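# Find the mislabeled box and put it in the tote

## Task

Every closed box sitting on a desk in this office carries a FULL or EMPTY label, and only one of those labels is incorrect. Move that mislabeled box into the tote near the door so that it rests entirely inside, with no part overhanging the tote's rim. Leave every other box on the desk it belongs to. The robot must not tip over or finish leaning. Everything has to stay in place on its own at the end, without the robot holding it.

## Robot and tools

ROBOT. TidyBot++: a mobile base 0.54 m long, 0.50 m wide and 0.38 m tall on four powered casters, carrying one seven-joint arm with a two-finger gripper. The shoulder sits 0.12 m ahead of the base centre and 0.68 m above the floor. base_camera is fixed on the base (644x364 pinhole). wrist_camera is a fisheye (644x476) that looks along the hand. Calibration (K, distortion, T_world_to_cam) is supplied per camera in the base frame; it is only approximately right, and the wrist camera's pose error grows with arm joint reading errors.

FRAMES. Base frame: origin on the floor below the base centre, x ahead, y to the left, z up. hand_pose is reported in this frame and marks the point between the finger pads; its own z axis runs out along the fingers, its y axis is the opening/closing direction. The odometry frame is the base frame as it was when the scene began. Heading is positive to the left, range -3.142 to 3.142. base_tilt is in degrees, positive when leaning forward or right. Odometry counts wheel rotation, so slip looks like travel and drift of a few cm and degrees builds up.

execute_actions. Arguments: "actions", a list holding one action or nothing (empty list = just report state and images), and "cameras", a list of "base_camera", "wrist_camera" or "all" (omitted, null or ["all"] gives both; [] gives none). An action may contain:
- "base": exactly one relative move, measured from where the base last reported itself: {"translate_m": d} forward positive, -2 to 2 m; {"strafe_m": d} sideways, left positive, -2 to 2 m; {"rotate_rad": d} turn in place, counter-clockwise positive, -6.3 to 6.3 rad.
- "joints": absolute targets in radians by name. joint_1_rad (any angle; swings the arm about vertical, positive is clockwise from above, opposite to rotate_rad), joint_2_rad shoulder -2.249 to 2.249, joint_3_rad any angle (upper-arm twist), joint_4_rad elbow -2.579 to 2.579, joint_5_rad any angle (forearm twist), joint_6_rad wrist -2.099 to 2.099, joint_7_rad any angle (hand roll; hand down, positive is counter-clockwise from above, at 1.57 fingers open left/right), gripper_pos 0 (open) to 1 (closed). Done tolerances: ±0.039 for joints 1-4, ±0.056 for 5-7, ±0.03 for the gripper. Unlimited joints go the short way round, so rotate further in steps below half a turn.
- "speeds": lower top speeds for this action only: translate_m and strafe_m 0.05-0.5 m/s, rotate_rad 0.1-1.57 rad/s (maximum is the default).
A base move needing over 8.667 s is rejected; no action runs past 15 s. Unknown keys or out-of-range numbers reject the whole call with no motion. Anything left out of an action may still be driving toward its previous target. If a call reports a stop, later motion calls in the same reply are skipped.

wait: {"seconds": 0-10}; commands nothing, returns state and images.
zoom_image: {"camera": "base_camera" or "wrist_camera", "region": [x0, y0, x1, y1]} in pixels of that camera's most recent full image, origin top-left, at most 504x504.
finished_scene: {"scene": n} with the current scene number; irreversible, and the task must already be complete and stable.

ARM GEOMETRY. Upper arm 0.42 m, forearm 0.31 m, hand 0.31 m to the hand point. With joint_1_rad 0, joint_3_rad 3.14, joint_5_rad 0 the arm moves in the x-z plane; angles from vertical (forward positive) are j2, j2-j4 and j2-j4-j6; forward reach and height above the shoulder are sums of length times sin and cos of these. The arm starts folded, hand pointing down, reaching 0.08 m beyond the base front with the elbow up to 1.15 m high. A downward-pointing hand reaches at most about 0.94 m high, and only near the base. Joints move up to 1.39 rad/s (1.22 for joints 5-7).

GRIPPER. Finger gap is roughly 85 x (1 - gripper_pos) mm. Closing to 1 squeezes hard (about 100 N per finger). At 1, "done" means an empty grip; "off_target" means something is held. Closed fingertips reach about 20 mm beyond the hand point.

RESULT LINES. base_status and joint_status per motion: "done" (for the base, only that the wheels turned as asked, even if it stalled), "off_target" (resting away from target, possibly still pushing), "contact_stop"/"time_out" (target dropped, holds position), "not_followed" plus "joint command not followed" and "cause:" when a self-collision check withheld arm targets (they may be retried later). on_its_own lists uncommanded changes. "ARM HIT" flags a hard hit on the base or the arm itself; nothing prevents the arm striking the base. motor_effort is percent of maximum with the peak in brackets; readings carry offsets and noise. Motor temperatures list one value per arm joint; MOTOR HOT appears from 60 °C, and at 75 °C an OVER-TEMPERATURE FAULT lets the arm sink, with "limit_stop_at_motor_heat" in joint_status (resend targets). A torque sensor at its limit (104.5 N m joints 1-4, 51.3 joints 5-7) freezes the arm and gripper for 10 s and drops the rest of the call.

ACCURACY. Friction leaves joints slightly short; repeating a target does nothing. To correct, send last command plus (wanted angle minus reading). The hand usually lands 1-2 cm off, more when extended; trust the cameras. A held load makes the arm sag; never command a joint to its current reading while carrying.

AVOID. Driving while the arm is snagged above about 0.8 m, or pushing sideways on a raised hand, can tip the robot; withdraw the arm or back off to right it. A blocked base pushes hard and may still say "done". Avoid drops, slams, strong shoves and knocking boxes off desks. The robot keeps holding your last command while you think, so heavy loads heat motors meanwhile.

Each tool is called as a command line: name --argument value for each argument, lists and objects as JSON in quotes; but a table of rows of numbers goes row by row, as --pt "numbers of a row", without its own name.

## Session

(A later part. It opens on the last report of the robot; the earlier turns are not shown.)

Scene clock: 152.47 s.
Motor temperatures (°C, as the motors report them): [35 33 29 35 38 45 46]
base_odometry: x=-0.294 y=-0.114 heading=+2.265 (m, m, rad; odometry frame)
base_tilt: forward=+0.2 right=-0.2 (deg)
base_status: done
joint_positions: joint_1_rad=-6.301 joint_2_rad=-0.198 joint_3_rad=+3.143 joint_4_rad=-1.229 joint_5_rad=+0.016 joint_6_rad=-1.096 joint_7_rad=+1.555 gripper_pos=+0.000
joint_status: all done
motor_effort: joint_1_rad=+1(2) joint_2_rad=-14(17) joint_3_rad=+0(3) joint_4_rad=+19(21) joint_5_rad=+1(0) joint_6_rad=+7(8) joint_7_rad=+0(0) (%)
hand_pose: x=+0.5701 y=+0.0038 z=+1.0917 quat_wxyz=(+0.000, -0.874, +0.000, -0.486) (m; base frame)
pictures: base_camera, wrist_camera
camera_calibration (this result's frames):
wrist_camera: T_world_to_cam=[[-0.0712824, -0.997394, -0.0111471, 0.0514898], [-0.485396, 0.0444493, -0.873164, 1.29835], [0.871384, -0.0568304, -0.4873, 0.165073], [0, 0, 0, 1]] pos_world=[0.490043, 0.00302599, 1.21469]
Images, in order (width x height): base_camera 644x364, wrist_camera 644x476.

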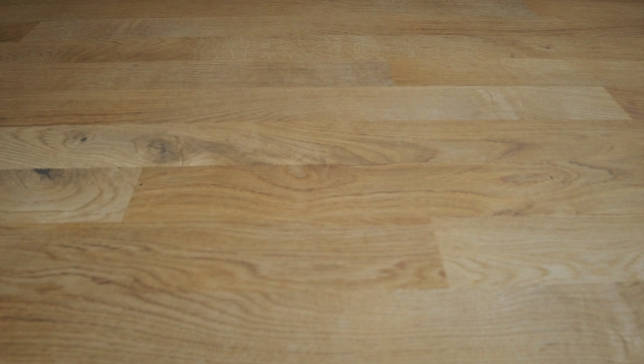

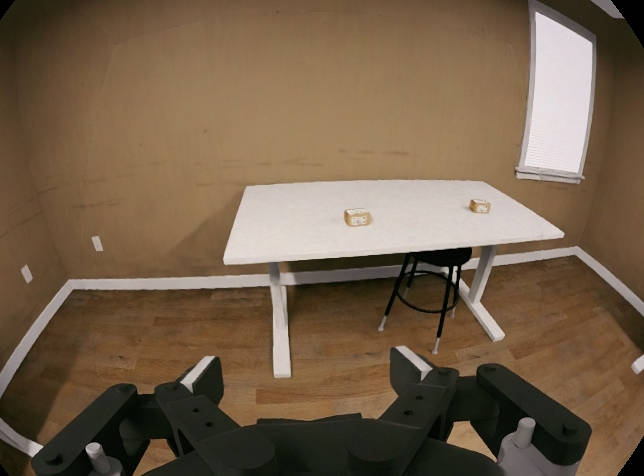

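execute_actions --actions '[{"base":{"strafe_m":-0.2},"joints":{"joint_2_rad":0.3,"joint_4_rad":-1.04,"joint_6_rad":-1.78,"joint_5_rad":-0.015,"joint_7_rad":3.14}}]' --cameras '[]'

execute_actions --actions '[{"base":{"translate_m":0.9}}]'

Scene clock: 168.80 s.
Motor temperatures (°C, as the motors report them): [35 33 29 35 38 45 46]
base_odometry: x=-0.140 y=+0.014 heading=+2.264 (m, m, rad; odometry frame)
base_tilt: forward=+0.2 right=-0.1 (deg)
base_status: done
joint_positions: joint_1_rad=-6.300 joint_2_rad=+0.298 joint_3_rad=+3.144 joint_4_rad=-1.054 joint_5_rad=+0.008 joint_6_rad=-1.761 joint_7_rad=+3.125 gripper_pos=+0.000
joint_status: all done
motor_effort: joint_1_rad=+0(2) joint_2_rad=-31(33) joint_3_rad=+0(3) joint_4_rad=+16(18) joint_5_rad=+1(1) joint_6_rad=+1(7) joint_7_rad=+0(1) (%)
hand_pose: x=+0.5585 y=+0.0053 z=+0.8409 quat_wxyz=(-0.013, -0.708, -0.706, -0.007) (m; base frame)
pictures: none
No camera images: the call's "cameras" was empty. Leave "cameras" out to get every camera's image.

Scene clock: 171.97 s.
Motor temperatures (°C, as the motors report them): [35 33 29 35 38 45 46]
base_odometry: x=-0.714 y=+0.707 heading=+2.263 (m, m, rad; odometry frame)
base_tilt: forward=+0.2 right=-0.2 (deg)
base_status: done
joint_positions: joint_1_rad=-6.300 joint_2_rad=+0.300 joint_3_rad=+3.144 joint_4_rad=-1.051 joint_5_rad=+0.006 joint_6_rad=-1.763 joint_7_rad=+3.125 gripper_pos=+0.000
joint_status: not commanded
motor_effort: joint_1_rad=+0(1) joint_2_rad=-31(34) joint_3_rad=+0(2) joint_4_rad=+17(17) joint_5_rad=+1(0) joint_6_rad=+1(1) joint_7_rad=+0(0) (%)
hand_pose: x=+0.5587 y=+0.0059 z=+0.8411 quat_wxyz=(-0.012, -0.708, -0.706, -0.007) (m; base frame)
pictures: base_camera, wrist_camera
camera_calibration (this result's frames):
wrist_camera: T_world_to_cam=[[0.995421, -0.0495008, 0.081777, -0.62983], [-0.0460849, -0.998005, -0.0431447, 0.136506], [0.0837495, 0.0391785, -0.995716, 0.920158], [0, 0, 0, 1]] pos_world=[0.556174, 0.0690061, 0.973611]
Images, in order (width x height): base_camera 644x364, wrist_camera 644x476.

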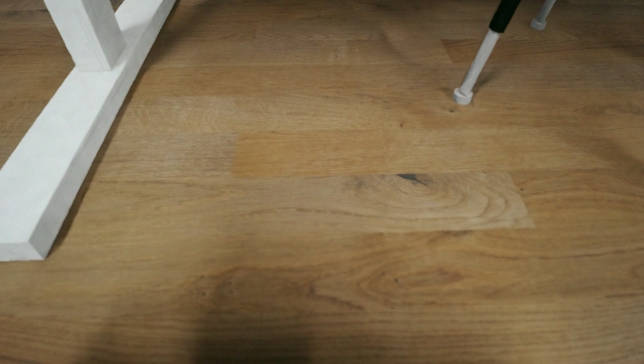

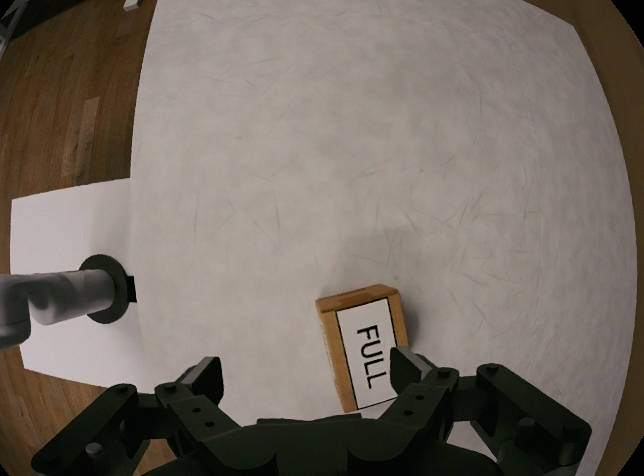

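execute_actions --actions '[{"base":{"translate_m":0.047},"joints":{"joint_7_rad":3.34,"joint_4_rad":-1.2,"joint_6_rad":-1.6}}]' --cameras '["wrist_camera"]'

Scene clock: 179.33 s.
Motor temperatures (°C, as the motors report them): [35 33 29 35 38 45 46]
base_odometry: x=-0.744 y=+0.744 heading=+2.262 (m, m, rad; odometry frame)
base_tilt: forward=+0.2 right=-0.2 (deg)
base_status: done
joint_positions: joint_1_rad=-6.300 joint_2_rad=+0.306 joint_3_rad=+3.144 joint_4_rad=-1.192 joint_5_rad=+0.006 joint_6_rad=-1.619 joint_7_rad=+3.320 gripper_pos=+0.000
joint_status: all done
motor_effort: joint_1_rad=+0(2) joint_2_rad=-31(35) joint_3_rad=-1(1) joint_4_rad=+17(16) joint_5_rad=+0(1) joint_6_rad=+0(1) joint_7_rad=+0(1) (%)
hand_pose: x=+0.5668 y=+0.0060 z=+0.7944 quat_wxyz=(-0.011, -0.636, -0.772, -0.005) (m; base frame)
pictures: wrist_camera
camera_calibration (this result's frames):
wrist_camera: T_world_to_cam=[[0.986294, 0.146194, 0.0764941, -0.625818], [0.149421, -0.988033, -0.0382788, 0.0202112], [0.0699825, 0.049184, -0.996335, 0.881229], [0, 0, 0, 1]] pos_world=[0.55255, 0.0681178, 0.926644]
Images, in order (width x height): wrist_camera 644x476.

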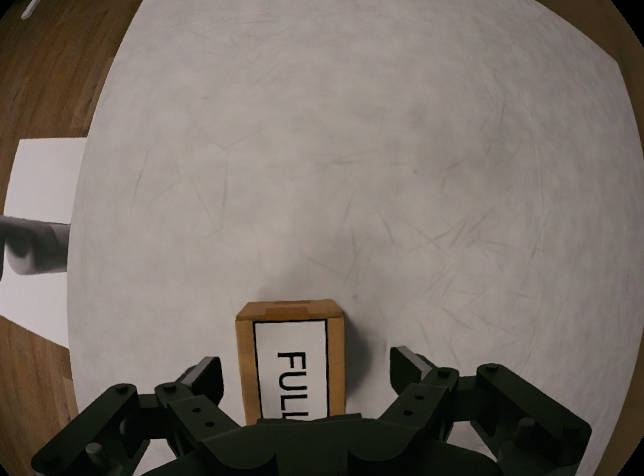

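execute_actions --actions '[{"base":{"translate_m":-0.008},"joints":{"joint_4_rad":-1.38,"joint_6_rad":-1.43}}]' --cameras '["wrist_camera"]'

execute_actions --actions '[{"joints":{"gripper_pos":1}}]' --cameras '[]'

execute_actions --actions '[{"joints":{"joint_4_rad":-1.25,"joint_6_rad":-1.56}}]' --cameras '["wrist_camera"]'

Scene clock: 186.30 s.
Motor temperatures (°C, as the motors report them): [35 33 29 35 38 45 46]
base_odometry: x=-0.739 y=+0.738 heading=+2.262 (m, m, rad; odometry frame)
base_tilt: forward=+0.2 right=-0.2 (deg)
base_status: done
joint_positions: joint_1_rad=-6.300 joint_2_rad=+0.299 joint_3_rad=+3.144 joint_4_rad=-1.371 joint_5_rad=+0.006 joint_6_rad=-1.450 joint_7_rad=+3.320 gripper_pos=+0.000
joint_status: all done
motor_effort: joint_1_rad=+1(1) joint_2_rad=-31(35) joint_3_rad=+0(2) joint_4_rad=+17(18) joint_5_rad=+1(0) joint_6_rad=+1(3) joint_7_rad=+0(0) (%)
hand_pose: x=+0.5623 y=+0.0059 z=+0.7416 quat_wxyz=(-0.011, -0.635, -0.772, -0.004) (m; base frame)
pictures: wrist_camera
camera_calibration (this result's frames):
wrist_camera: T_world_to_cam=[[0.986297, 0.147246, 0.074405, -0.615818], [0.150394, -0.987871, -0.0386213, 0.0184794], [0.0678158, 0.0492822, -0.99648, 0.830268], [0, 0, 0, 1]] pos_world=[0.548296, 0.0680145, 0.873879]
Images, in order (width x height): wrist_camera 644x476.

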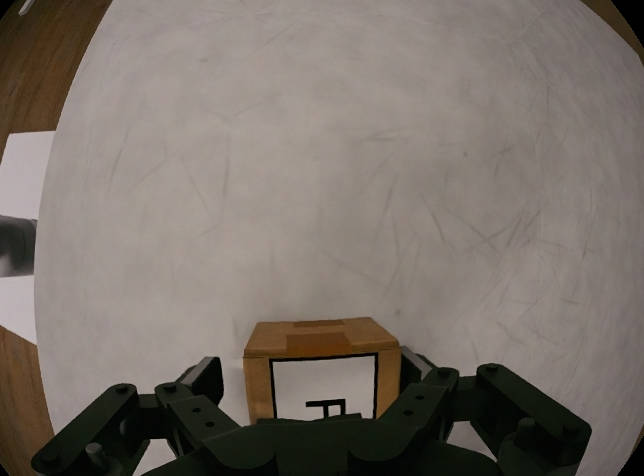

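Scene clock: 187.40 s.
Motor temperatures (°C, as the motors report them): [35 33 29 35 38 45 46]
base_odometry: x=-0.739 y=+0.738 heading=+2.262 (m, m, rad; odometry frame)
base_tilt: forward=+0.2 right=-0.2 (deg)
base_status: not commanded
joint_positions: joint_1_rad=-6.300 joint_2_rad=+0.295 joint_3_rad=+3.144 joint_4_rad=-1.373 joint_5_rad=+0.006 joint_6_rad=-1.450 joint_7_rad=+3.320 gripper_pos=+0.347
joint_status: gripper_pos off_target (ended at +0.347, target +1.000)
motor_effort: joint_1_rad=+0(0) joint_2_rad=-30(32) joint_3_rad=-1(1) joint_4_rad=+17(17) joint_5_rad=+0(0) joint_6_rad=+0(3) joint_7_rad=+0(0) (%)
hand_pose: x=+0.5618 y=+0.0059 z=+0.7427 quat_wxyz=(-0.011, -0.635, -0.772, -0.005) (m; base frame)
pictures: none
No camera images: the call's "cameras" was empty. Leave "cameras" out to get every camera's image.

Scene clock: 188.40 s.
Motor temperatures (°C, as the motors report them): [35 33 29 35 38 45 46]
base_odometry: x=-0.739 y=+0.738 heading=+2.262 (m, m, rad; odometry frame)
base_tilt: forward=+0.2 right=-0.2 (deg)
base_status: not commanded
joint_positions: joint_1_rad=-6.300 joint_2_rad=+0.295 joint_3_rad=+3.144 joint_4_rad=-1.258 joint_5_rad=+0.006 joint_6_rad=-1.540 joint_7_rad=+3.320 gripper_pos=+0.347
joint_status: all done
motor_effort: joint_1_rad=+1(0) joint_2_rad=-31(32) joint_3_rad=-1(1) joint_4_rad=+17(18) joint_5_rad=+1(0) joint_6_rad=+1(1) joint_7_rad=+0(0) (%)
hand_pose: x=+0.5706 y=+0.0060 z=+0.7789 quat_wxyz=(-0.020, -0.635, -0.772, -0.013) (m; base frame)
pictures: wrist_camera
camera_calibration (this result's frames):
wrist_camera: T_world_to_cam=[[0.9841, 0.146663, 0.100183, -0.645595], [0.150804, -0.987942, -0.0350487, 0.0157868], [0.0938342, 0.0495993, -0.994352, 0.850335], [0, 0, 0, 1]] pos_world=[0.553159, 0.0681054, 0.910762]
Images, in order (width x height): wrist_camera 644x476.

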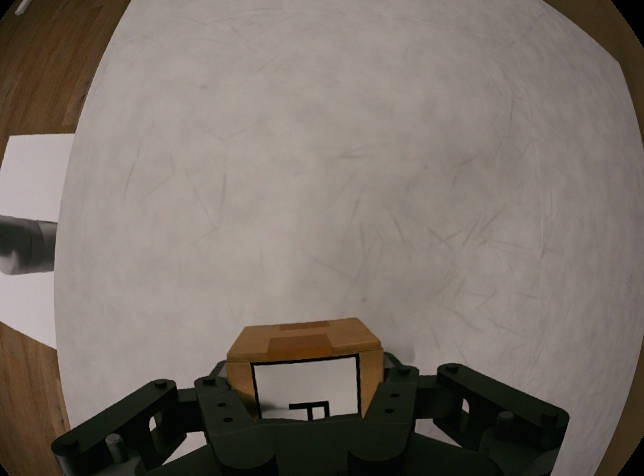

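execute_actions --actions '[{"base":{"translate_m":-1.35},"joints":{"joint_4_rad":-1.15,"joint_6_rad":-1.68}}]' --cameras '[]'

execute_actions --actions '[{"base":{"rotate_rad":3.14},"joints":{"joint_2_rad":0.6,"joint_4_rad":-1.6,"joint_6_rad":-0.94,"joint_7_rad":3.12}}]'

Scene clock: 204.07 s.
Motor temperatures (°C, as the motors report them): [35 33 29 35 38 45 46]
base_odometry: x=+0.120 y=-0.304 heading=+2.261 (m, m, rad; odometry frame)
base_tilt: forward=+0.2 right=-0.2 (deg)
base_status: done
joint_positions: joint_1_rad=-6.300 joint_2_rad=+0.301 joint_3_rad=+3.144 joint_4_rad=-1.158 joint_5_rad=+0.003 joint_6_rad=-1.665 joint_7_rad=+3.320 gripper_pos=+0.347
joint_status: all done
motor_effort: joint_1_rad=+1(4) joint_2_rad=-31(35) joint_3_rad=+0(2) joint_4_rad=+16(17) joint_5_rad=+0(2) joint_6_rad=+1(2) joint_7_rad=+0(0) (%)
hand_pose: x=+0.5617 y=+0.0069 z=+0.8074 quat_wxyz=(-0.008, -0.636, -0.772, -0.004) (m; base frame)
pictures: none
No camera images: the call's "cameras" was empty. Leave "cameras" out to get every camera's image.

Scene clock: 207.53 s.
Motor temperatures (°C, as the motors report them): [35 33 29 35 38 45 46]
base_odometry: x=+0.120 y=-0.304 heading=-0.882 (m, m, rad; odometry frame)
base_tilt: forward=+0.2 right=-0.2 (deg)
base_status: done
joint_positions: joint_1_rad=-6.304 joint_2_rad=+0.612 joint_3_rad=+3.137 joint_4_rad=-1.586 joint_5_rad=+0.003 joint_6_rad=-0.950 joint_7_rad=+3.141 gripper_pos=+0.347
joint_status: all done
motor_effort: joint_1_rad=+0(3) joint_2_rad=-39(45) joint_3_rad=-1(3) joint_4_rad=+13(17) joint_5_rad=+0(1) joint_6_rad=+0(1) joint_7_rad=+0(0) (%)
hand_pose: x=+0.6132 y=+0.0131 z=+0.5303 quat_wxyz=(+0.002, -0.698, -0.716, +0.002) (m; base frame)
pictures: base_camera, wrist_camera
camera_calibration (this result's frames):
wrist_camera: T_world_to_cam=[[0.998644, -0.0210487, 0.0476134, -0.642542], [-0.0187257, -0.998637, -0.0487199, 0.118967], [0.048574, 0.0477622, -0.997677, 0.628347], [0, 0, 0, 1]] pos_world=[0.613377, 0.0752688, 0.663277]
Images, in order (width x height): base_camera 644x364, wrist_camera 644x476.

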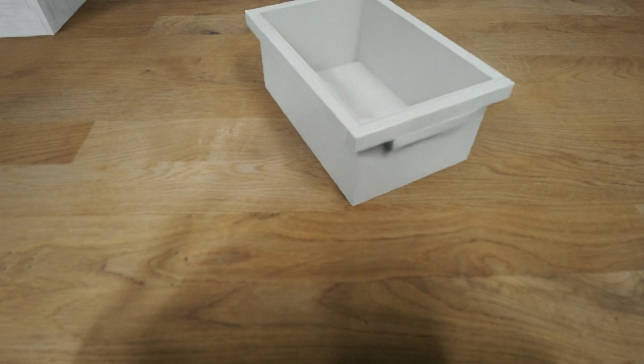

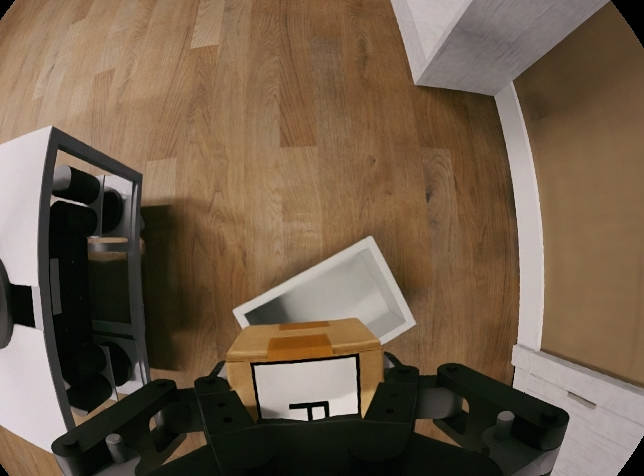

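execute_actions --actions '[{"base":{"strafe_m":-0.052},"joints":{"joint_2_rad":1.28,"joint_4_rad":-1.46,"joint_6_rad":-0.37,"joint_7_rad":3.65}}]'

Scene clock: 219.87 s.
Motor temperatures (°C, as the motors report them): [35 34 29 35 38 45 46]
base_odometry: x=+0.080 y=-0.337 heading=-0.881 (m, m, rad; odometry frame)
base_tilt: forward=+0.2 right=-0.2 (deg)
base_status: done
joint_positions: joint_1_rad=-6.298 joint_2_rad=+1.278 joint_3_rad=+3.138 joint_4_rad=-1.473 joint_5_rad=+0.002 joint_6_rad=-0.390 joint_7_rad=+3.629 gripper_pos=+0.347
joint_status: all done
motor_effort: joint_1_rad=+1(4) joint_2_rad=-46(49) joint_3_rad=-1(2) joint_4_rad=+7(14) joint_5_rad=+1(0) joint_6_rad=+0(0) joint_7_rad=+0(0) (%)
hand_pose: x=+0.6416 y=+0.0108 z=+0.2015 quat_wxyz=(+0.000, -0.508, -0.861, -0.001) (m; base frame)
pictures: base_camera, wrist_camera
camera_calibration (this result's frames):
wrist_camera: T_world_to_cam=[[0.895142, 0.442317, 0.0554687, -0.595457], [0.444939, -0.894152, -0.0502171, -0.197102], [0.0273856, 0.0696316, -0.997197, 0.31228], [0, 0, 0, 1]] pos_world=[0.612165, 0.065397, 0.334536]
Images, in order (width x height): base_camera 644x364, wrist_camera 644x476.

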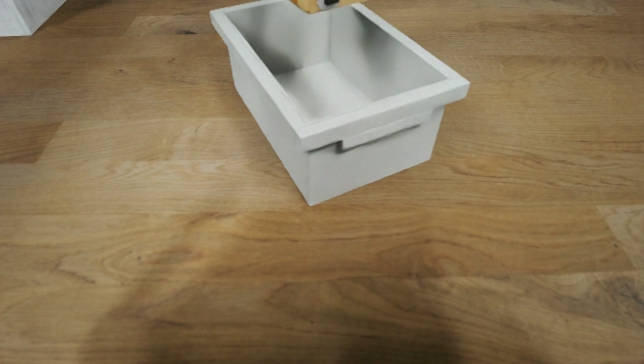

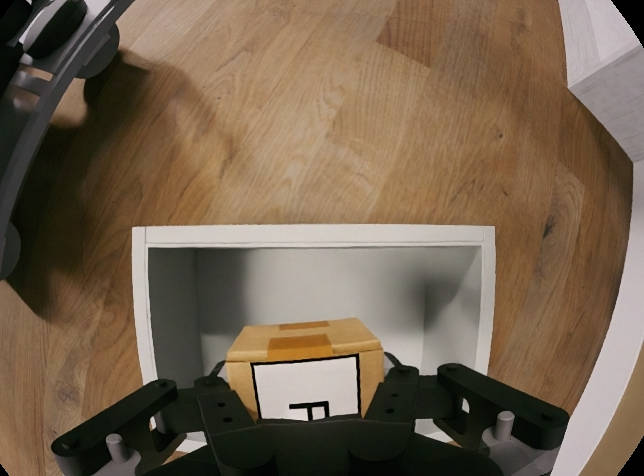

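execute_actions --actions '[{"base":{"strafe_m":0.015},"joints":{"joint_2_rad":1.6,"joint_4_rad":-1.19,"joint_6_rad":-0.31}}]'

Scene clock: 225.17 s.
Motor temperatures (°C, as the motors report them): [35 34 29 35 38 45 46]
base_odometry: x=+0.092 y=-0.327 heading=-0.882 (m, m, rad; odometry frame)
base_tilt: forward=+0.2 right=-0.1 (deg)
base_status: done
joint_positions: joint_1_rad=-6.303 joint_2_rad=+1.605 joint_3_rad=+3.138 joint_4_rad=-1.203 joint_5_rad=+0.002 joint_6_rad=-0.331 joint_7_rad=+3.629 gripper_pos=+0.347
joint_status: all done
motor_effort: joint_1_rad=+1(3) joint_2_rad=-47(50) joint_3_rad=-1(3) joint_4_rad=+6(7) joint_5_rad=+1(0) joint_6_rad=+0(0) joint_7_rad=+0(0) (%)
hand_pose: x=+0.6434 y=+0.0135 z=+0.0592 quat_wxyz=(-0.001, -0.506, -0.863, -0.002) (m; base frame)
pictures: base_camera, wrist_camera
camera_calibration (this result's frames):
wrist_camera: T_world_to_cam=[[0.893189, 0.445942, 0.057875, -0.589284], [0.448705, -0.892316, -0.0493517, -0.205104], [0.0296347, 0.0700492, -0.997103, 0.168727], [0, 0, 0, 1]] pos_world=[0.613373, 0.0679502, 0.192221]
Images, in order (width x height): base_camera 644x364, wrist_camera 644x476.

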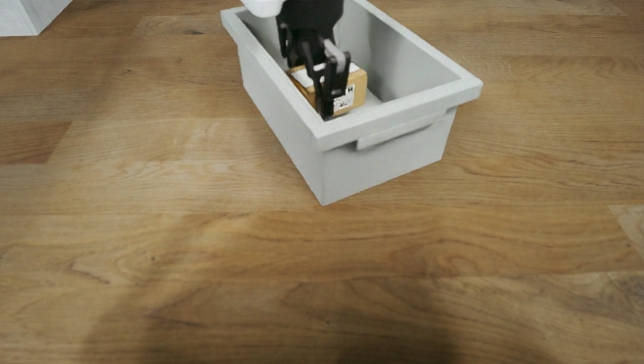

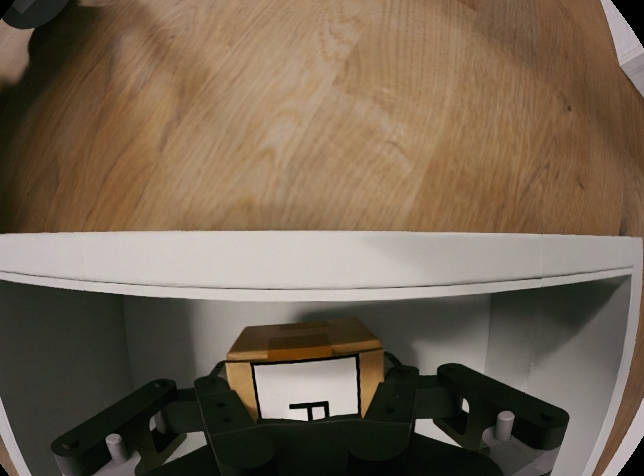

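execute_actions --actions '[{"joints":{"gripper_pos":0.1}}]' --cameras '[]'

execute_actions --actions '[{"joints":{"joint_2_rad":1.2,"joint_4_rad":-1.5,"joint_6_rad":-0.42}}]'

Scene clock: 232.03 s.
Motor temperatures (°C, as the motors report them): [35 34 29 35 38 45 46]
base_odometry: x=+0.092 y=-0.327 heading=-0.882 (m, m, rad; odometry frame)
base_tilt: forward=+0.2 right=-0.1 (deg)
base_status: not commanded
joint_positions: joint_1_rad=-6.303 joint_2_rad=+1.605 joint_3_rad=+3.138 joint_4_rad=-1.203 joint_5_rad=+0.002 joint_6_rad=-0.331 joint_7_rad=+3.629 gripper_pos=+0.100
joint_status: all done
motor_effort: joint_1_rad=+0(0) joint_2_rad=-46(47) joint_3_rad=-1(1) joint_4_rad=+6(6) joint_5_rad=+1(2) joint_6_rad=+1(1) joint_7_rad=+0(0) (%)
hand_pose: x=+0.6434 y=+0.0135 z=+0.0592 quat_wxyz=(-0.001, -0.506, -0.863, -0.002) (m; base frame)
pictures: none
No camera images: the call's "cameras" was empty. Leave "cameras" out to get every camera's image.

Scene clock: 233.63 s.
Motor temperatures (°C, as the motors report them): [35 34 29 35 38 45 46]
base_odometry: x=+0.092 y=-0.327 heading=-0.882 (m, m, rad; odometry frame)
base_tilt: forward=+0.2 right=-0.2 (deg)
base_status: not commanded
joint_positions: joint_1_rad=-6.303 joint_2_rad=+1.201 joint_3_rad=+3.138 joint_4_rad=-1.487 joint_5_rad=+0.002 joint_6_rad=-0.400 joint_7_rad=+3.629 gripper_pos=+0.100
joint_status: all done
motor_effort: joint_1_rad=+0(1) joint_2_rad=-47(49) joint_3_rad=-1(1) joint_4_rad=+8(9) joint_5_rad=+0(1) joint_6_rad=+1(1) joint_7_rad=+0(0) (%)
hand_pose: x=+0.6660 y=+0.0139 z=+0.2408 quat_wxyz=(-0.023, -0.505, -0.862, -0.015) (m; base frame)
pictures: base_camera, wrist_camera
camera_calibration (this result's frames):
wrist_camera: T_world_to_cam=[[0.888542, 0.446852, 0.104003, -0.628195], [0.451629, -0.891803, -0.0267948, -0.213304], [0.0807772, 0.0707792, -0.994216, 0.314272], [0, 0, 0, 1]] pos_world=[0.629125, 0.0682413, 0.372073]
Images, in order (width x height): base_camera 644x364, wrist_camera 644x476.

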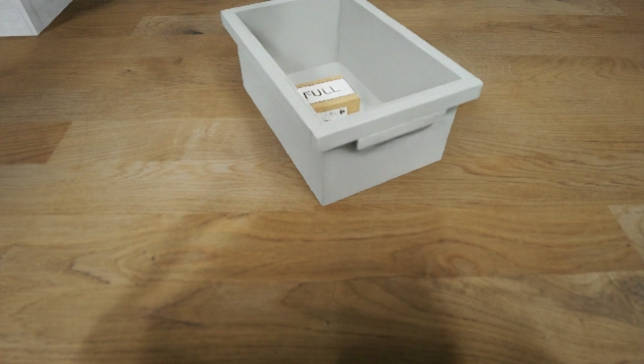

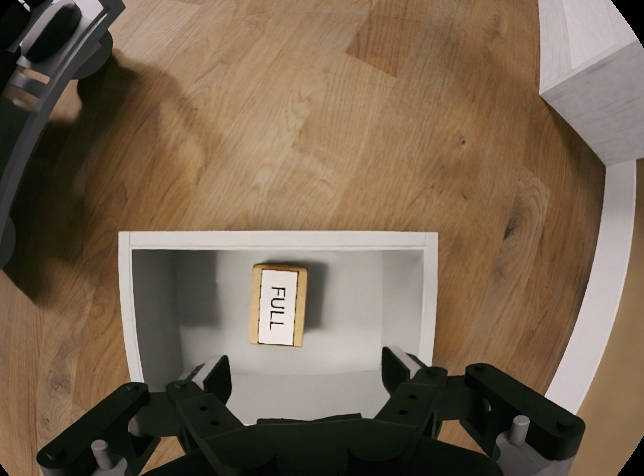

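finished_scene --scene 1

The scene is finished: the task was done.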